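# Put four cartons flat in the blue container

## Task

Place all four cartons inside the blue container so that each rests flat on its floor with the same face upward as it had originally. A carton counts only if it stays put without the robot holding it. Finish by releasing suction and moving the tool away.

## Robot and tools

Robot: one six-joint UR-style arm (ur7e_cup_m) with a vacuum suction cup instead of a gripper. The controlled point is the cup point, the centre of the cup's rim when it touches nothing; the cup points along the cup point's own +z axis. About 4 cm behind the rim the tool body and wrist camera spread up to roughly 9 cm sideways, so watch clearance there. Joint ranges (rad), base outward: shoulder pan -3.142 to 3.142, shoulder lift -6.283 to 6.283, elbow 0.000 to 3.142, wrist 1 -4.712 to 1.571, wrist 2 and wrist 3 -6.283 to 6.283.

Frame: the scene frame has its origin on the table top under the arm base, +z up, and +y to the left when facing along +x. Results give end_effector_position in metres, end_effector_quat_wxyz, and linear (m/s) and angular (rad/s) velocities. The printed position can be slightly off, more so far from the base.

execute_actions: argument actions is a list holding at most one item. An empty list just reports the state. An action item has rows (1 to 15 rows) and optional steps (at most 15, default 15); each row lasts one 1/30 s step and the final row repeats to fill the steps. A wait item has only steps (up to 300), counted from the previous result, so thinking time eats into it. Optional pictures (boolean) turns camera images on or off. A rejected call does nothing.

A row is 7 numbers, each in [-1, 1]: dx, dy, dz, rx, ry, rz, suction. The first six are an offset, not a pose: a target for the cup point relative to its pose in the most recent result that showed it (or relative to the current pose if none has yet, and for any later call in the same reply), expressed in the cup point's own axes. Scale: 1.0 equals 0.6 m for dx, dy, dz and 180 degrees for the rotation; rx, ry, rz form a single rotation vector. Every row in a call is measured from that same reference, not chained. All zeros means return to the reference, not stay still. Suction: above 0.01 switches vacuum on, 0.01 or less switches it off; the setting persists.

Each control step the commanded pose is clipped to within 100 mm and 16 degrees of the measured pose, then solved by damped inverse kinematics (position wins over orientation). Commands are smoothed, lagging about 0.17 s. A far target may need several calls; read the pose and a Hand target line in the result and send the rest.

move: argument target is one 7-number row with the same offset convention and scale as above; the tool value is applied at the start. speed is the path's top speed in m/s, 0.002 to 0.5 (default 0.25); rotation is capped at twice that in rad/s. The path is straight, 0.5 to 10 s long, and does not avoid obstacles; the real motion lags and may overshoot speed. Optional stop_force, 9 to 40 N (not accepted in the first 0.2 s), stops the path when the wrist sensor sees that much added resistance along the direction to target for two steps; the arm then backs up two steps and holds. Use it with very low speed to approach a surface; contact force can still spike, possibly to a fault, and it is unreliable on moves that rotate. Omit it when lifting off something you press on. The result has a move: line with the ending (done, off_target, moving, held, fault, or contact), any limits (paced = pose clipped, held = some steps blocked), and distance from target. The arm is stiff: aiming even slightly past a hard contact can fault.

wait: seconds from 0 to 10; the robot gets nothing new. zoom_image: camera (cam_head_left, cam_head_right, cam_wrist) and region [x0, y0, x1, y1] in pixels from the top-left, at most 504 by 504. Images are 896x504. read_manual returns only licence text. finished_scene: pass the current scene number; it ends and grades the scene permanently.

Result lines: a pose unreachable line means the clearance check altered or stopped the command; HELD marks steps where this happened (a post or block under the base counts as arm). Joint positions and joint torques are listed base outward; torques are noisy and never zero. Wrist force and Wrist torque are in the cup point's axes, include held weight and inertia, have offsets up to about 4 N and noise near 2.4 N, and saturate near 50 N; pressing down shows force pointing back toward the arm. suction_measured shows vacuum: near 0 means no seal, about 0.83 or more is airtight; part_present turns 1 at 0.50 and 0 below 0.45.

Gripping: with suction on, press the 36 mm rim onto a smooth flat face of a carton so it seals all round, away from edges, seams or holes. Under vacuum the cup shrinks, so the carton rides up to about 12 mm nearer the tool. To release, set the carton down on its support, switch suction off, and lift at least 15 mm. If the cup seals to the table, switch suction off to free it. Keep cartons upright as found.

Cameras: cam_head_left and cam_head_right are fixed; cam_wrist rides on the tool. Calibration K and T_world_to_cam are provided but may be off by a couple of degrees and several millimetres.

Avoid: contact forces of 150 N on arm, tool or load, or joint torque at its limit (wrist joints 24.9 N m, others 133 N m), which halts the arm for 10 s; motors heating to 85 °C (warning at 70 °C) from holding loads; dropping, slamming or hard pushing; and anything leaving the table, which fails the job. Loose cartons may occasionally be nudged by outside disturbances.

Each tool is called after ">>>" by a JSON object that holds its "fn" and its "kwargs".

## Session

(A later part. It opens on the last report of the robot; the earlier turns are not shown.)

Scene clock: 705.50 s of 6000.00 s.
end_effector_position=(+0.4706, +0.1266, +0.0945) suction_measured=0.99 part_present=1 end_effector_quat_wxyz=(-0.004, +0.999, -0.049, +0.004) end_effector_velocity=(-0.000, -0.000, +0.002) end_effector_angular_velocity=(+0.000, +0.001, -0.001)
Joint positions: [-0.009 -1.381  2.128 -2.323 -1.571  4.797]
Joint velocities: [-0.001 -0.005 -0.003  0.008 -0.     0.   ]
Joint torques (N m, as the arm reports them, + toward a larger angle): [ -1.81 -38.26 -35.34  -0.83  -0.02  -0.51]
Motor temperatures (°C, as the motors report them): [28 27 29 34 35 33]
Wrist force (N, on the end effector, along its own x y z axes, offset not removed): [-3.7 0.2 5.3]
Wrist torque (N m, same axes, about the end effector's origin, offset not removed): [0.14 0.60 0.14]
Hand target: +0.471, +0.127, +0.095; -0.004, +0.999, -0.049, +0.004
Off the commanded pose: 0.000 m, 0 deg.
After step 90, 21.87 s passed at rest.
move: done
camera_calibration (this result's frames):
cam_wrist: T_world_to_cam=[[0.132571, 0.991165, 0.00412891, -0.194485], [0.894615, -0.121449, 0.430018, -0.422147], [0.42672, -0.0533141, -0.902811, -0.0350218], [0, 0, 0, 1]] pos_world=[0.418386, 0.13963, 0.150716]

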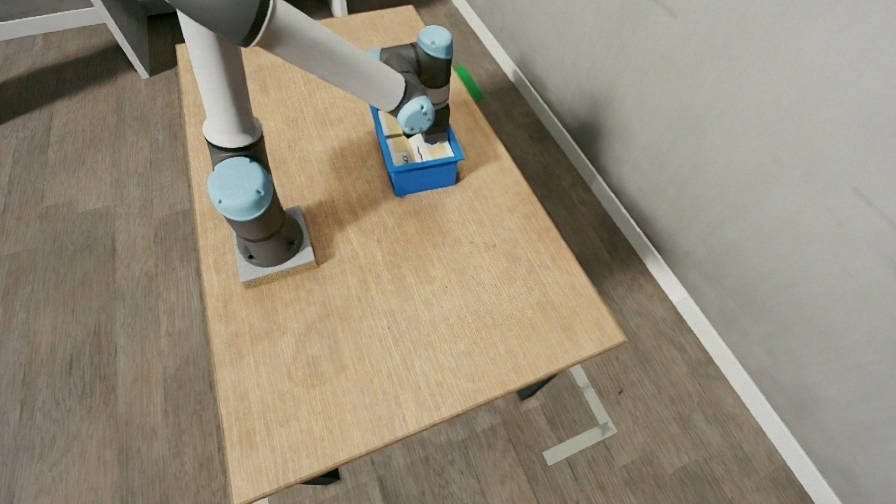

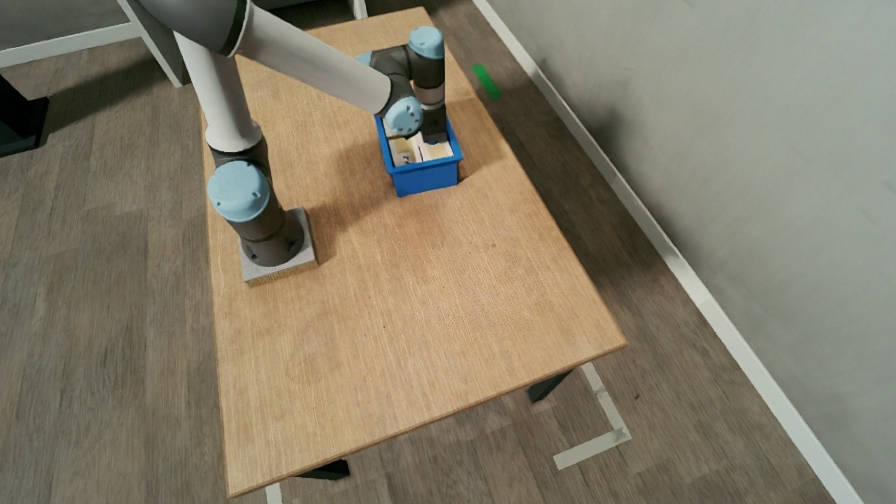

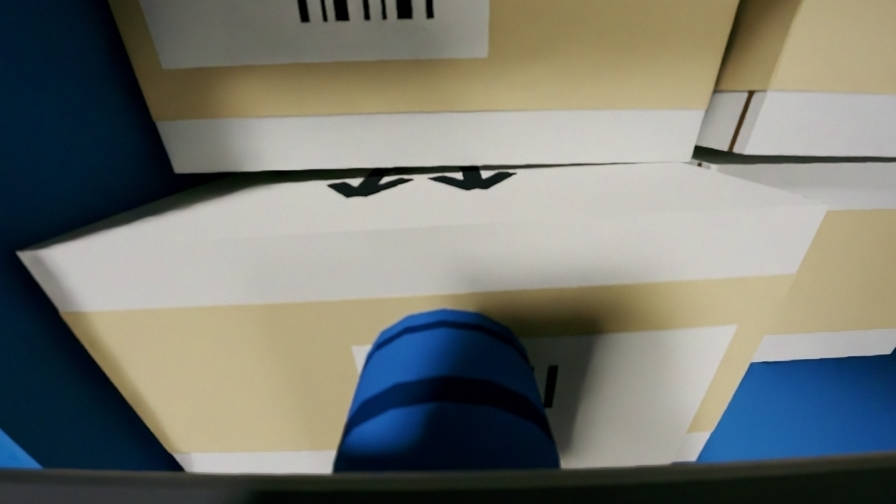

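>>> {"fn": "move", "kwargs": {"target": [0, -0.0133, 0, 0, 0, 0, 1], "speed": 0.004, "stop_force": 9}}

Scene clock: 713.67 s of 6000.00 s.
end_effector_position=(+0.4713, +0.1345, +0.0946) suction_measured=0.99 part_present=1 end_effector_quat_wxyz=(-0.004, +0.999, -0.049, +0.004) end_effector_velocity=(+0.001, +0.001, +0.000) end_effector_angular_velocity=(+0.000, -0.001, +0.000)
Joint positions: [ 0.008 -1.375  2.121 -2.322 -1.571  4.814]
Joint velocities: [ 0.003  0.001 -0.002 -0.     0.     0.003]
Joint torques (N m, as the arm reports them, + toward a larger angle): [ 10.54 -21.44 -35.31  -1.48  -1.05   1.69]
Motor temperatures (°C, as the motors report them): [28 27 29 34 35 33]
Wrist force (N, on the end effector, along its own x y z axes, offset not removed): [-2.6 8.8 -0.9]
Wrist torque (N m, same axes, about the end effector's origin, offset not removed): [0.42 0.27 0.04]
Hand target: +0.471, +0.135, +0.095; -0.004, +0.999, -0.049, +0.004
Off the commanded pose: 0.000 m, 0 deg.
After step 90, 2.97 s passed at rest.
move: done
camera_calibration (this result's frames):
cam_wrist: T_world_to_cam=[[0.132573, 0.991164, 0.00419118, -0.202378], [0.894611, -0.121477, 0.430018, -0.421914], [0.426727, -0.0532592, -0.902811, -0.0348776], [0, 0, 0, 1]] pos_world=[0.419162, 0.14748, 0.150791]

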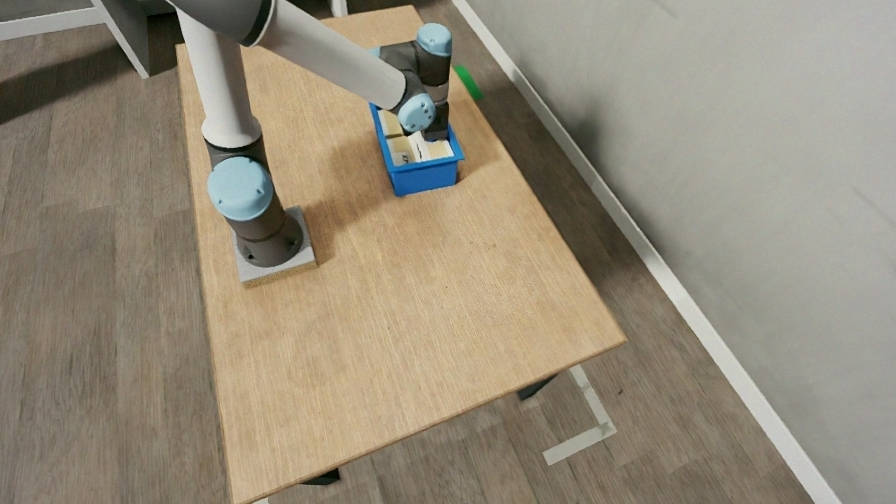

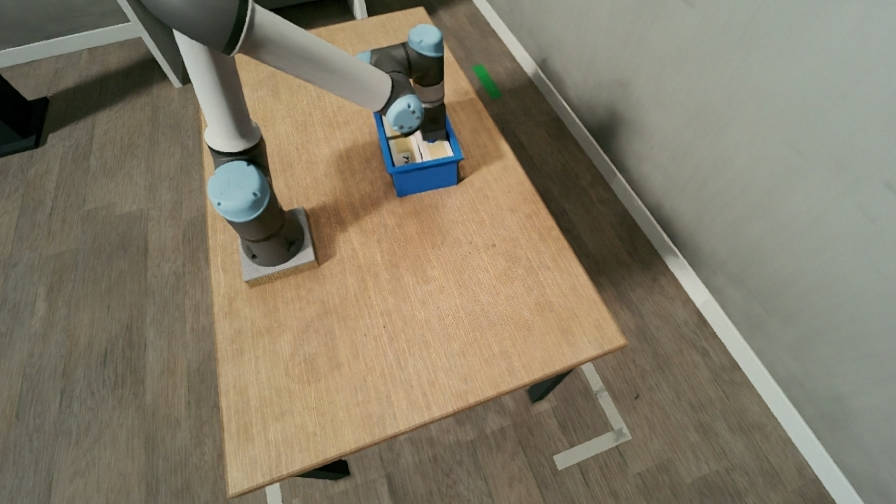

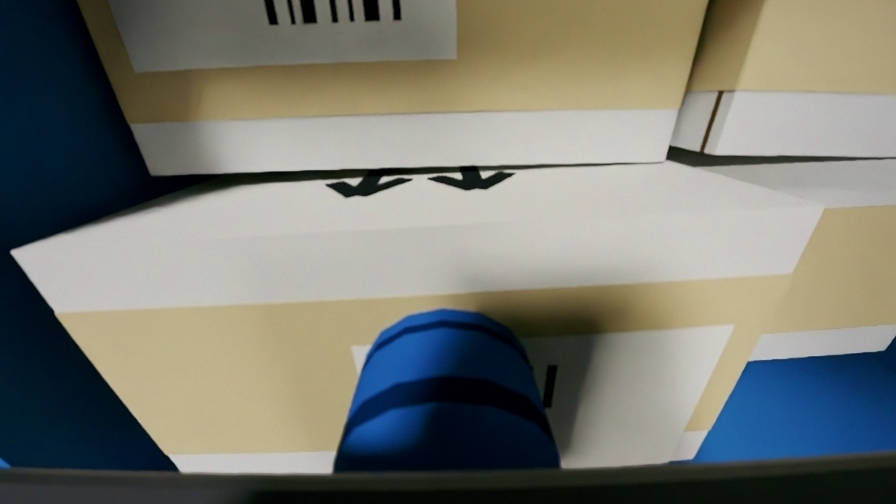

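>>> {"fn": "move", "kwargs": {"target": [0, 0.0017, 0.0333, 0, 0, 0, 1], "speed": 0.01, "stop_force": 9}}

Scene clock: 720.60 s of 6000.00 s.
end_effector_position=(+0.4711, +0.1343, +0.0889) suction_measured=0.99 part_present=1 end_effector_quat_wxyz=(-0.004, +0.999, -0.049, +0.003) end_effector_velocity=(-0.000, +0.000, +0.003) end_effector_angular_velocity=(-0.000, +0.003, +0.001)
Joint positions: [ 0.007 -1.365  2.127 -2.338 -1.571  4.814]
Joint velocities: [ 0.    -0.005 -0.004  0.012 -0.    -0.   ]
Joint torques (N m, as the arm reports them, + toward a larger angle): [ -1.82 -36.49 -32.53  -0.52   0.17  -1.02]
Motor temperatures (°C, as the motors report them): [28 27 29 34 35 33]
Wrist force (N, on the end effector, along its own x y z axes, offset not removed): [-0.9 5.1 0.6]
Wrist torque (N m, same axes, about the end effector's origin, offset not removed): [0.27 0.49 0.07]
Hand target: +0.471, +0.134, +0.089; -0.004, +0.999, -0.049, +0.004
Off the commanded pose: 0.014 m, 0 deg.
After step 90, 3.00 s passed at rest.
move: contact
camera_calibration (this result's frames):
cam_wrist: T_world_to_cam=[[0.132537, 0.991169, 0.00411129, -0.202132], [0.894853, -0.12144, 0.429524, -0.419358], [0.42623, -0.053249, -0.903046, -0.0396932], [0, 0, 0, 1]] pos_world=[0.418972, 0.147307, 0.145111]

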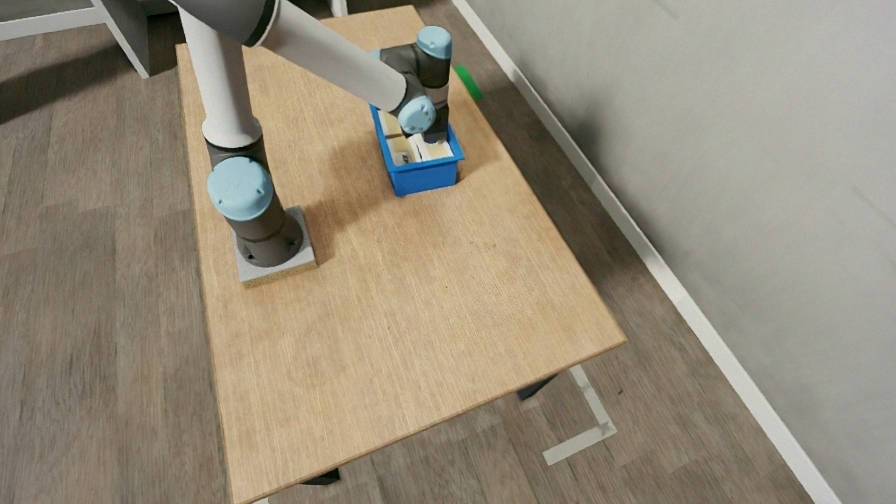

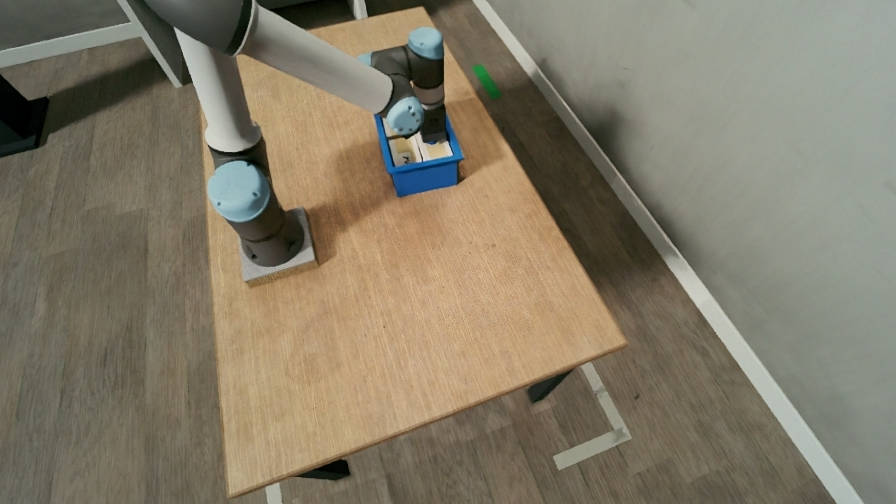

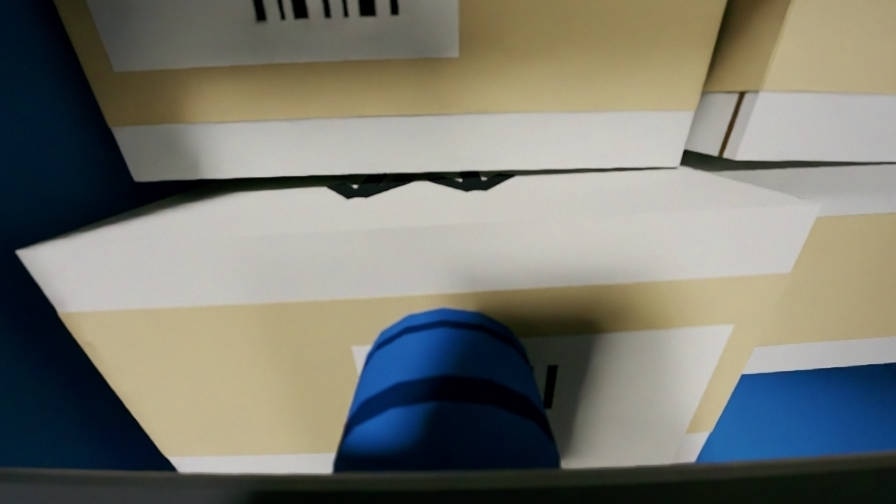

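>>> {"fn": "move", "kwargs": {"target": [0, 0, -0.2685, 0, 0, 0, 1], "speed": 0.06}}

Scene clock: 756.47 s of 6000.00 s.
end_effector_position=(+0.4702, +0.1330, +0.2498) suction_measured=0.99 part_present=1 end_effector_quat_wxyz=(-0.004, +0.999, -0.049, +0.003) end_effector_velocity=(+0.000, -0.001, +0.002) end_effector_angular_velocity=(-0.000, +0.001, -0.002)
Joint positions: [ 0.007 -1.58   1.887 -1.883 -1.571  4.813]
Joint velocities: [-0.002 -0.001 -0.004  0.007 -0.    -0.   ]
Joint torques (N m, as the arm reports them, + toward a larger angle): [ -6.86 -31.76 -39.54  -0.98   2.09  -2.17]
Motor temperatures (°C, as the motors report them): [28 27 29 34 35 33]
Wrist force (N, on the end effector, along its own x y z axes, offset not removed): [-3.8 2.9 2.9]
Wrist torque (N m, same axes, about the end effector's origin, offset not removed): [0.40 0.53 -0.15]
Hand target: +0.470, +0.133, +0.250; -0.004, +0.999, -0.049, +0.003
Off the commanded pose: 0.000 m, 0 deg.
After step 90, 29.77 s passed at rest.
move: done
camera_calibration (this result's frames):
cam_wrist: T_world_to_cam=[[0.132538, 0.991169, 0.00411568, -0.201315], [0.894835, -0.12144, 0.429562, -0.487841], [0.426268, -0.0532504, -0.903028, 0.105975], [0, 0, 0, 1]] pos_world=[0.418045, 0.145937, 0.306085]

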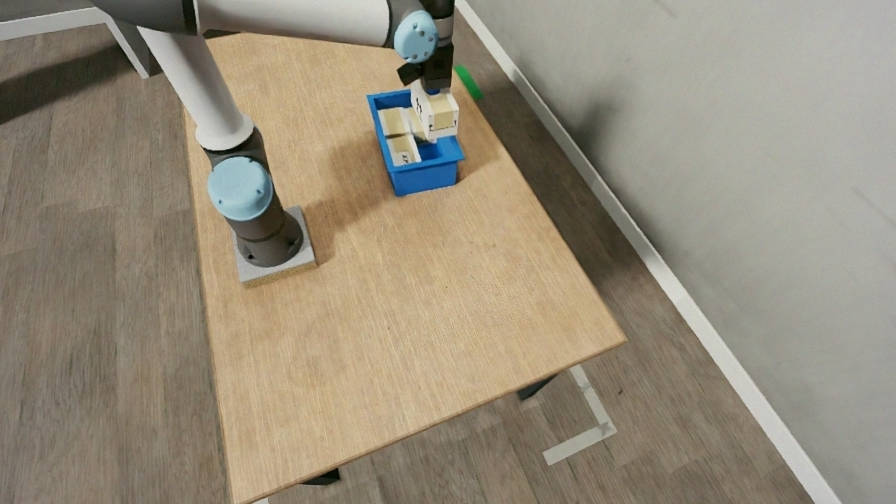

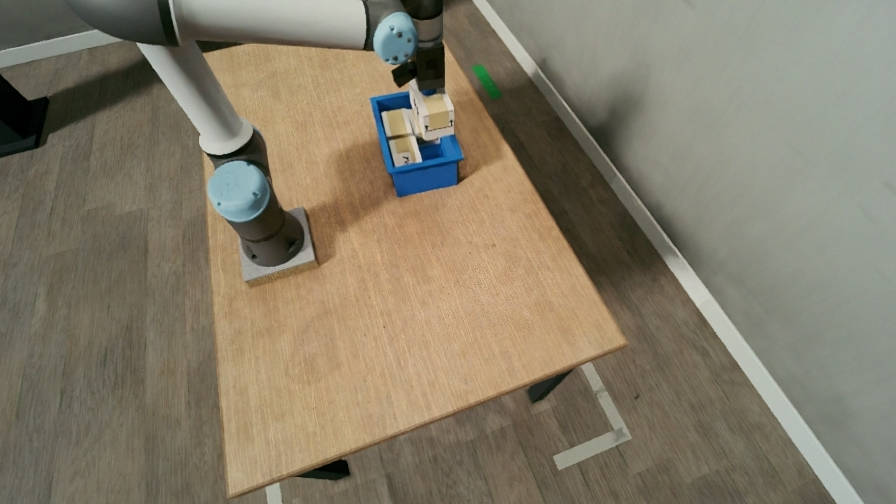

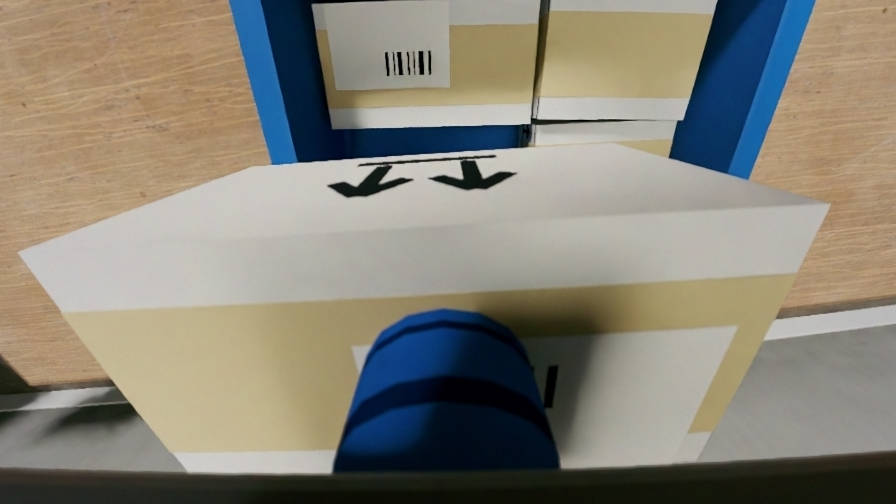

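>>> {"fn": "move", "kwargs": {"target": [0.1083, 0, 0, 0, 0, 0, 1], "speed": 0.06}}

Scene clock: 768.03 s of 6000.00 s.
end_effector_position=(+0.5346, +0.1266, +0.2501) suction_measured=0.99 part_present=1 end_effector_quat_wxyz=(-0.004, +0.999, -0.049, +0.003) end_effector_velocity=(+0.002, -0.001, -0.000) end_effector_angular_velocity=(+0.000, +0.001, +0.000)
Joint positions: [-0.005 -1.435  1.731 -1.873 -1.571  4.801]
Joint velocities: [-0.001  0.006 -0.006  0.001 -0.    -0.001]
Joint torques (N m, as the arm reports them, + toward a larger angle): [ -8.36 -24.1  -41.08  -1.09   1.92  -2.25]
Motor temperatures (°C, as the motors report them): [28 27 29 34 35 33]
Wrist force (N, on the end effector, along its own x y z axes, offset not removed): [-5.5 3.7 4.7]
Wrist torque (N m, same axes, about the end effector's origin, offset not removed): [0.57 0.94 -0.04]
Hand target: +0.535, +0.127, +0.250; -0.004, +0.999, -0.049, +0.003
Off the commanded pose: 0.000 m, 0 deg.
After step 90, 7.03 s passed at rest.
move: done
camera_calibration (this result's frames):
cam_wrist: T_world_to_cam=[[0.132538, 0.991169, 0.00412402, -0.203529], [0.894819, -0.121441, 0.429594, -0.546339], [0.426301, -0.0532471, -0.903013, 0.0783697], [0, 0, 0, 1]] pos_world=[0.48244, 0.139557, 0.306312]

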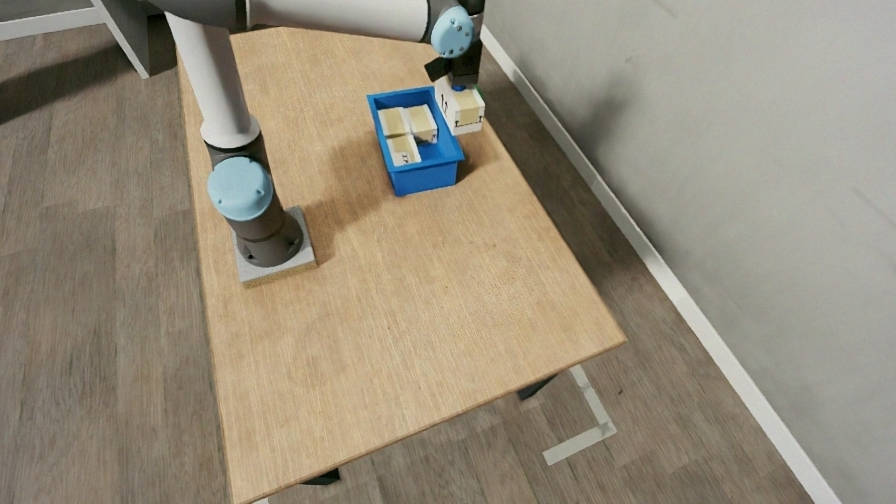

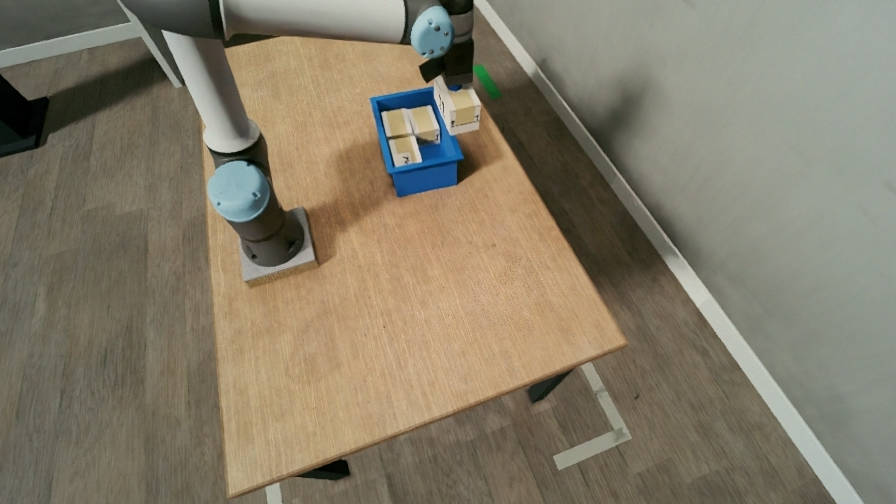

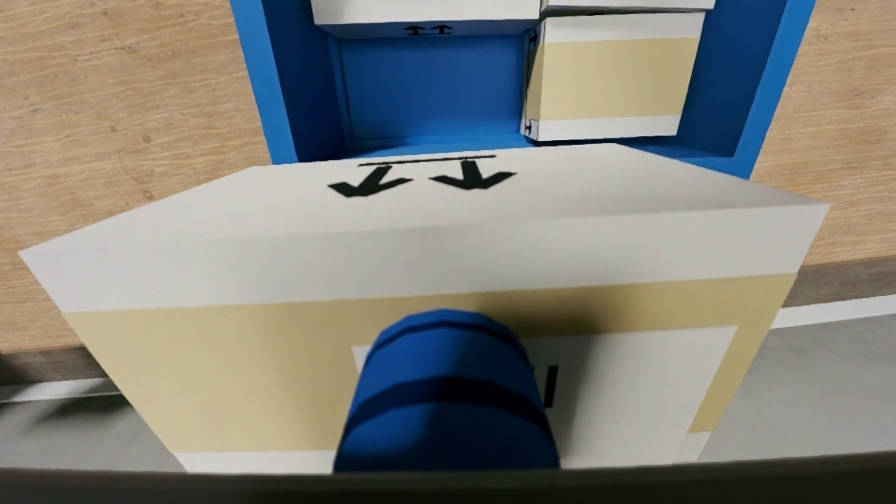

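>>> {"fn": "zoom_image", "kwargs": {"camera": "cam_wrist", "region": [220, 0, 720, 170]}}

Region (220, 0, 720, 170) of cam_wrist's 896x504 image, scaled by 1.008, with more detail than that image has; it fills the top 171 rows of this view, and the rest is white.

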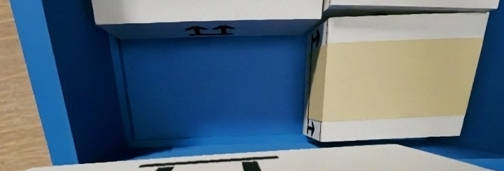

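>>> {"fn": "zoom_image", "kwargs": {"camera": "cam_wrist", "region": [300, 10, 552, 160]}}

Region (300, 10, 552, 160) of cam_wrist's 896x504 image, scaled by 2.000, with more detail than that image has; it fills the top 300 rows of this view, and the rest is white.

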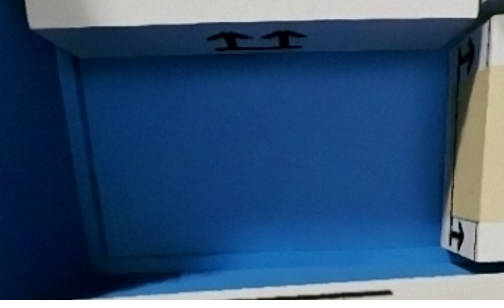

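>>> {"fn": "move", "kwargs": {"target": [-0.1667, 0, 0, 0, 0, 0, 1], "speed": 0.08}}

Scene clock: 797.50 s of 6000.00 s.
end_effector_position=(+0.4353, +0.1364, +0.2497) suction_measured=0.99 part_present=1 end_effector_quat_wxyz=(-0.004, +0.999, -0.049, +0.003) end_effector_velocity=(-0.002, +0.001, +0.000) end_effector_angular_velocity=(+0.000, -0.001, +0.001)
Joint positions: [ 0.015 -1.661  1.964 -1.879 -1.571  4.821]
Joint velocities: [ 0.003 -0.006  0.004  0.     0.     0.001]
Joint torques (N m, as the arm reports them, + toward a larger angle): [  6.9  -27.4  -12.8   -1.14  -0.43   1.84]
Motor temperatures (°C, as the motors report them): [28 27 29 34 35 33]
Wrist force (N, on the end effector, along its own x y z axes, offset not removed): [-1.9 1.2 2.5]
Wrist torque (N m, same axes, about the end effector's origin, offset not removed): [0.16 0.29 -0.05]
Hand target: +0.435, +0.136, +0.250; -0.004, +0.999, -0.049, +0.003
Off the commanded pose: 0.000 m, 0 deg.
After step 90, 24.73 s passed at rest.
move: done
camera_calibration (this result's frames):
cam_wrist: T_world_to_cam=[[0.132538, 0.991169, 0.00410558, -0.200108], [0.894829, -0.121435, 0.429576, -0.456161], [0.426281, -0.0532612, -0.903022, 0.120886], [0, 0, 0, 1]] pos_world=[0.383176, 0.149386, 0.30594]

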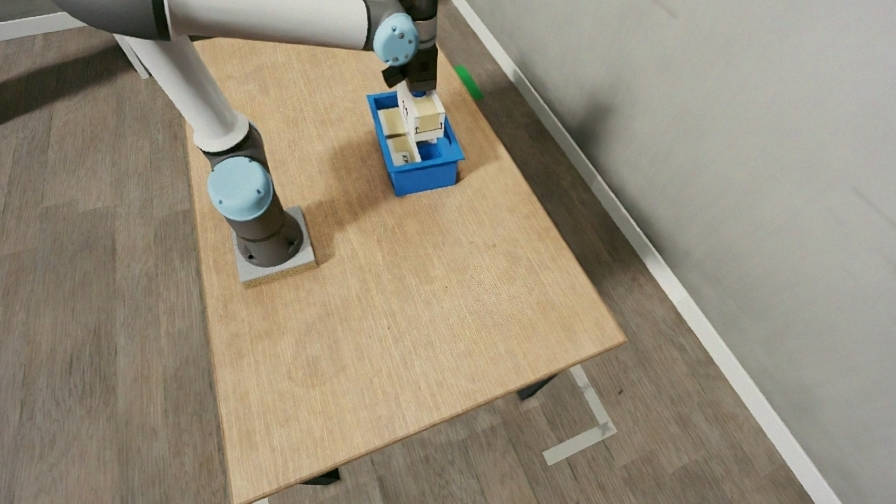

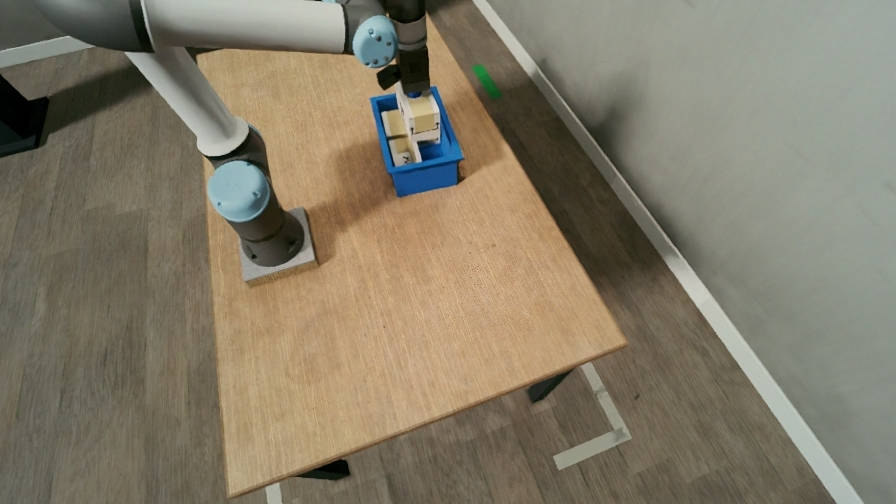

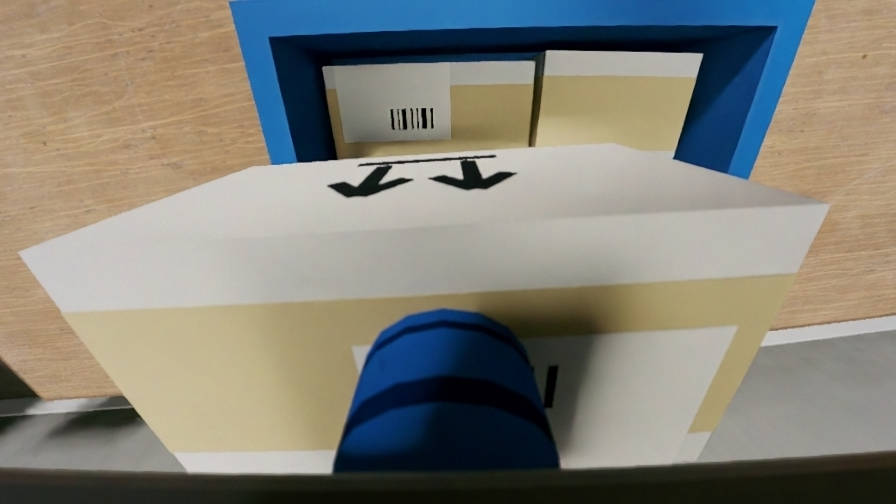

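>>> {"fn": "zoom_image", "kwargs": {"camera": "cam_wrist", "region": [260, 10, 512, 160]}}

>>> {"fn": "zoom_image", "kwargs": {"camera": "cam_wrist", "region": [512, 10, 764, 160]}}

Region (260, 10, 512, 160) of cam_wrist's 896x504 image, scaled by 2.000, with more detail than that image has; it fills the top 300 rows of this view, and the rest is white.

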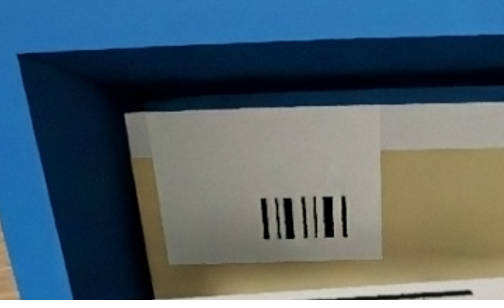

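Region (512, 10, 764, 160) of cam_wrist's 896x504 image, scaled by 2.000, with more detail than that image has; it fills the top 300 rows of this view, and the rest is white.

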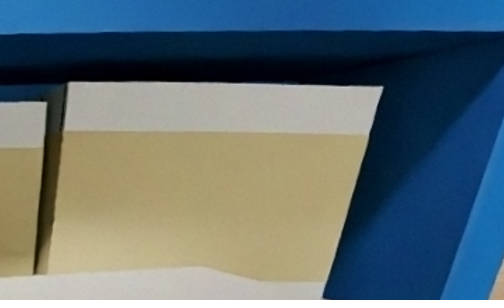

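>>> {"fn": "move", "kwargs": {"target": [0.0597, 0.004, 0.0828, 0, 0, 0, 1], "speed": 0.07}}

Scene clock: 854.40 s of 6000.00 s.
end_effector_position=(+0.4707, +0.1309, +0.2002) suction_measured=0.99 part_present=1 end_effector_quat_wxyz=(-0.004, +0.999, -0.049, +0.003) end_effector_velocity=(+0.001, +0.000, -0.002) end_effector_angular_velocity=(-0.000, -0.000, +0.001)
Joint positions: [ 0.002 -1.535  1.977 -2.018 -1.571  4.808]
Joint velocities: [ 0.001  0.006  0.001 -0.006  0.    -0.   ]
Joint torques (N m, as the arm reports them, + toward a larger angle): [ -7.7  -18.83 -36.54  -4.98  -0.45  -2.25]
Motor temperatures (°C, as the motors report them): [28 27 29 34 35 33]
Wrist force (N, on the end effector, along its own x y z axes, offset not removed): [-2.7 2.9 1.5]
Wrist torque (N m, same axes, about the end effector's origin, offset not removed): [0.45 0.34 -0.20]
Hand target: +0.471, +0.131, +0.200; -0.004, +0.999, -0.049, +0.003
Off the commanded pose: 0.000 m, 0 deg.
After step 90, 52.57 s passed at rest.
move: done
camera_calibration (this result's frames):
cam_wrist: T_world_to_cam=[[0.132536, 0.99117, 0.00408766, -0.199168], [0.894978, -0.121444, 0.429263, -0.467207], [0.425968, -0.0532345, -0.903171, 0.0609746], [0, 0, 0, 1]] pos_world=[0.418564, 0.143916, 0.256439]

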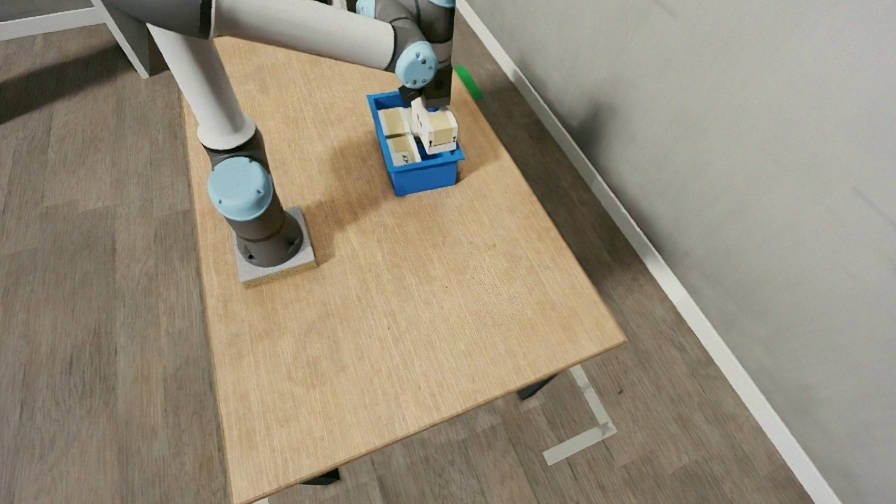

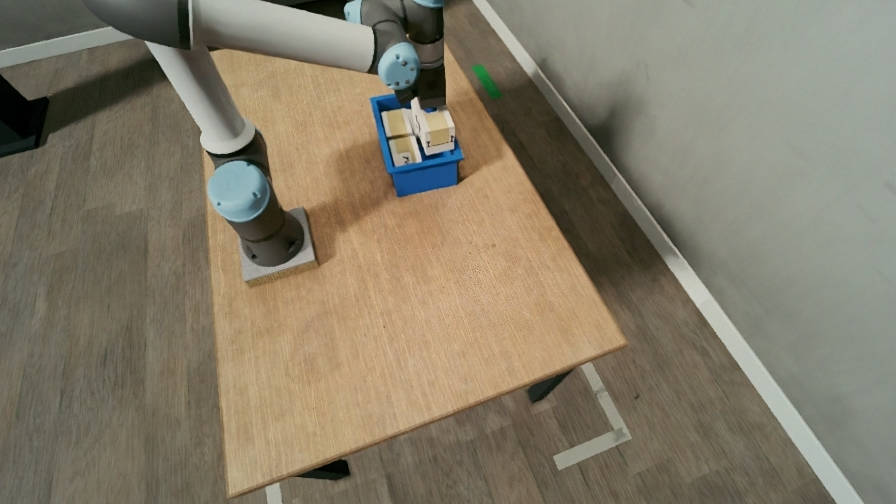

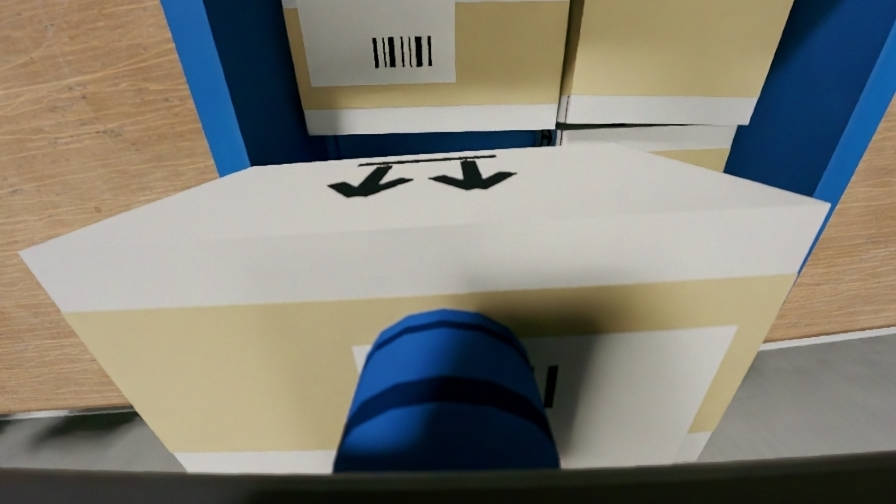

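>>> {"fn": "move", "kwargs": {"target": [0, 0, 0.1737, 0, 0, 0, 1], "speed": 0.02, "stop_force": 9}}

Scene clock: 862.27 s of 6000.00 s.
end_effector_position=(+0.4713, +0.1318, +0.0962) suction_measured=0.99 part_present=1 end_effector_quat_wxyz=(-0.004, +0.999, -0.049, +0.003) end_effector_velocity=(+0.001, -0.001, -0.002) end_effector_angular_velocity=(+0.000, -0.001, -0.002)
Joint positions: [ 0.002 -1.38   2.12  -2.316 -1.571  4.808]
Joint velocities: [-0.002  0.005  0.002 -0.009  0.    -0.   ]
Joint torques (N m, as the arm reports them, + toward a larger angle): [  8.38 -22.69  -6.46  -4.88   2.76   2.15]
Motor temperatures (°C, as the motors report them): [28 27 29 34 35 33]
Wrist force (N, on the end effector, along its own x y z axes, offset not removed): [-3.2 0.5 -1.2]
Wrist torque (N m, same axes, about the end effector's origin, offset not removed): [-0.01 0.44 -0.20]
Hand target: +0.471, +0.132, +0.096; -0.004, +0.999, -0.049, +0.003
Off the commanded pose: 0.000 m, 0 deg.
move: done
camera_calibration (this result's frames):
cam_wrist: T_world_to_cam=[[0.132536, 0.99117, 0.0040843, -0.199696], [0.894989, -0.121444, 0.429239, -0.422947], [0.425944, -0.0532342, -0.903182, -0.0331566], [0, 0, 0, 1]] pos_world=[0.419122, 0.144803, 0.152414]

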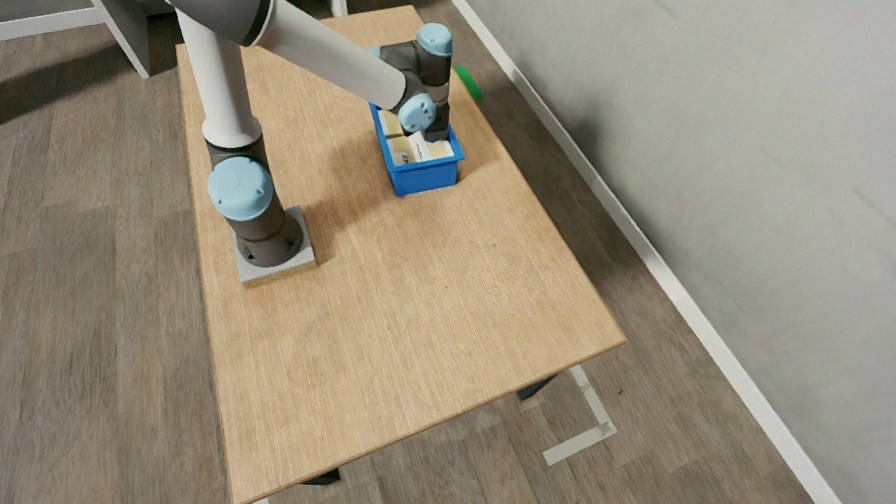

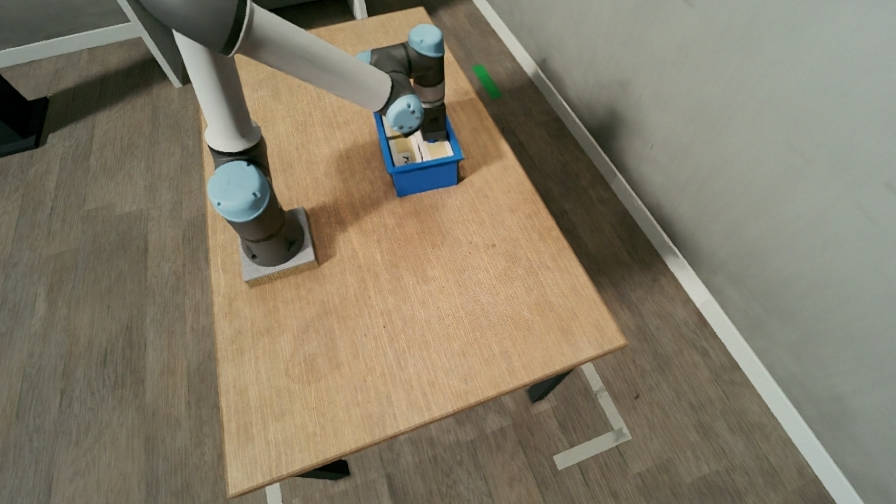

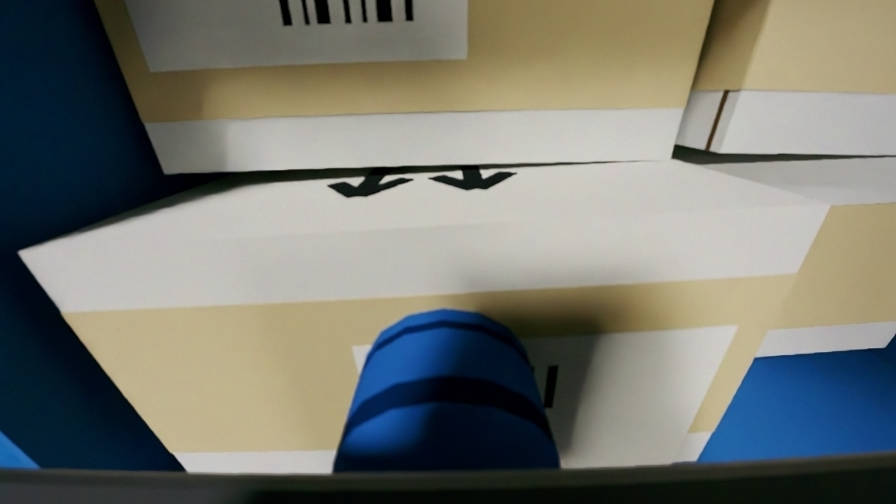

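>>> {"fn": "move", "kwargs": {"target": [-0.01, 0, 0, 0, 0, 0, 1], "speed": 0.004, "stop_force": 9}}

Scene clock: 868.43 s of 6000.00 s.
end_effector_position=(+0.4654, +0.1324, +0.0962) suction_measured=0.99 part_present=1 end_effector_quat_wxyz=(-0.004, +0.999, -0.049, +0.003) end_effector_velocity=(-0.001, +0.000, +0.000) end_effector_angular_velocity=(-0.000, +0.000, +0.001)
Joint positions: [ 0.003 -1.392  2.135 -2.319 -1.571  4.81 ]
Joint velocities: [ 0.001 -0.002  0.002  0.    -0.    -0.001]
Joint torques (N m, as the arm reports them, + toward a larger angle): [ 10.09 -35.47  -4.11  -3.14   2.32   1.85]
Motor temperatures (°C, as the motors report them): [28 27 29 34 35 33]
Wrist force (N, on the end effector, along its own x y z axes, offset not removed): [4.3 2.8 3.0]
Wrist torque (N m, same axes, about the end effector's origin, offset not removed): [0.09 0.37 0.15]
Hand target: +0.465, +0.132, +0.096; -0.004, +0.999, -0.049, +0.003
Off the commanded pose: 0.000 m, 0 deg.
After step 90, 1.43 s passed at rest.
move: done
camera_calibration (this result's frames):
cam_wrist: T_world_to_cam=[[0.132552, 0.991168, 0.00410366, -0.199503], [0.89495, -0.121462, 0.429315, -0.417642], [0.426022, -0.0532339, -0.903145, -0.0306797], [0, 0, 0, 1]] pos_world=[0.413283, 0.14538, 0.15241]

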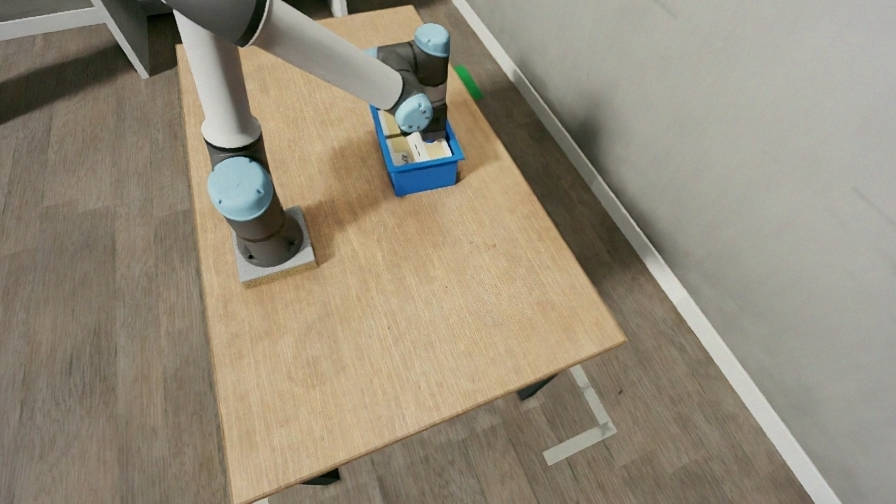

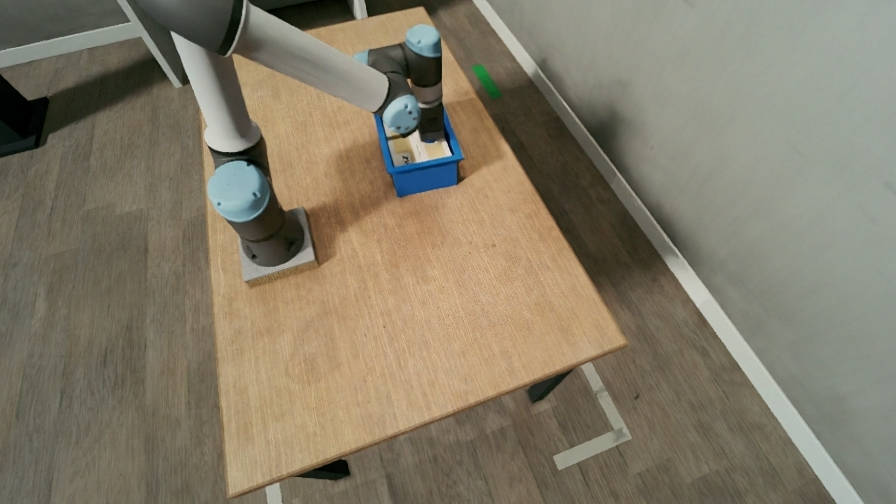

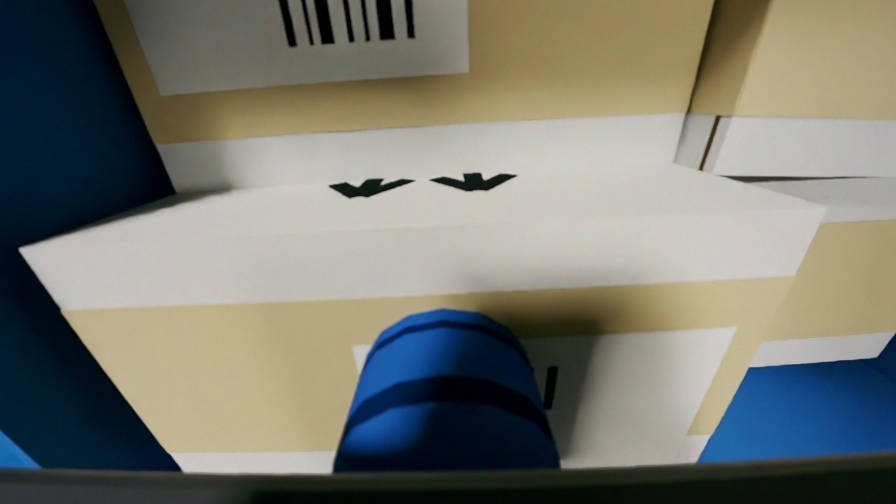

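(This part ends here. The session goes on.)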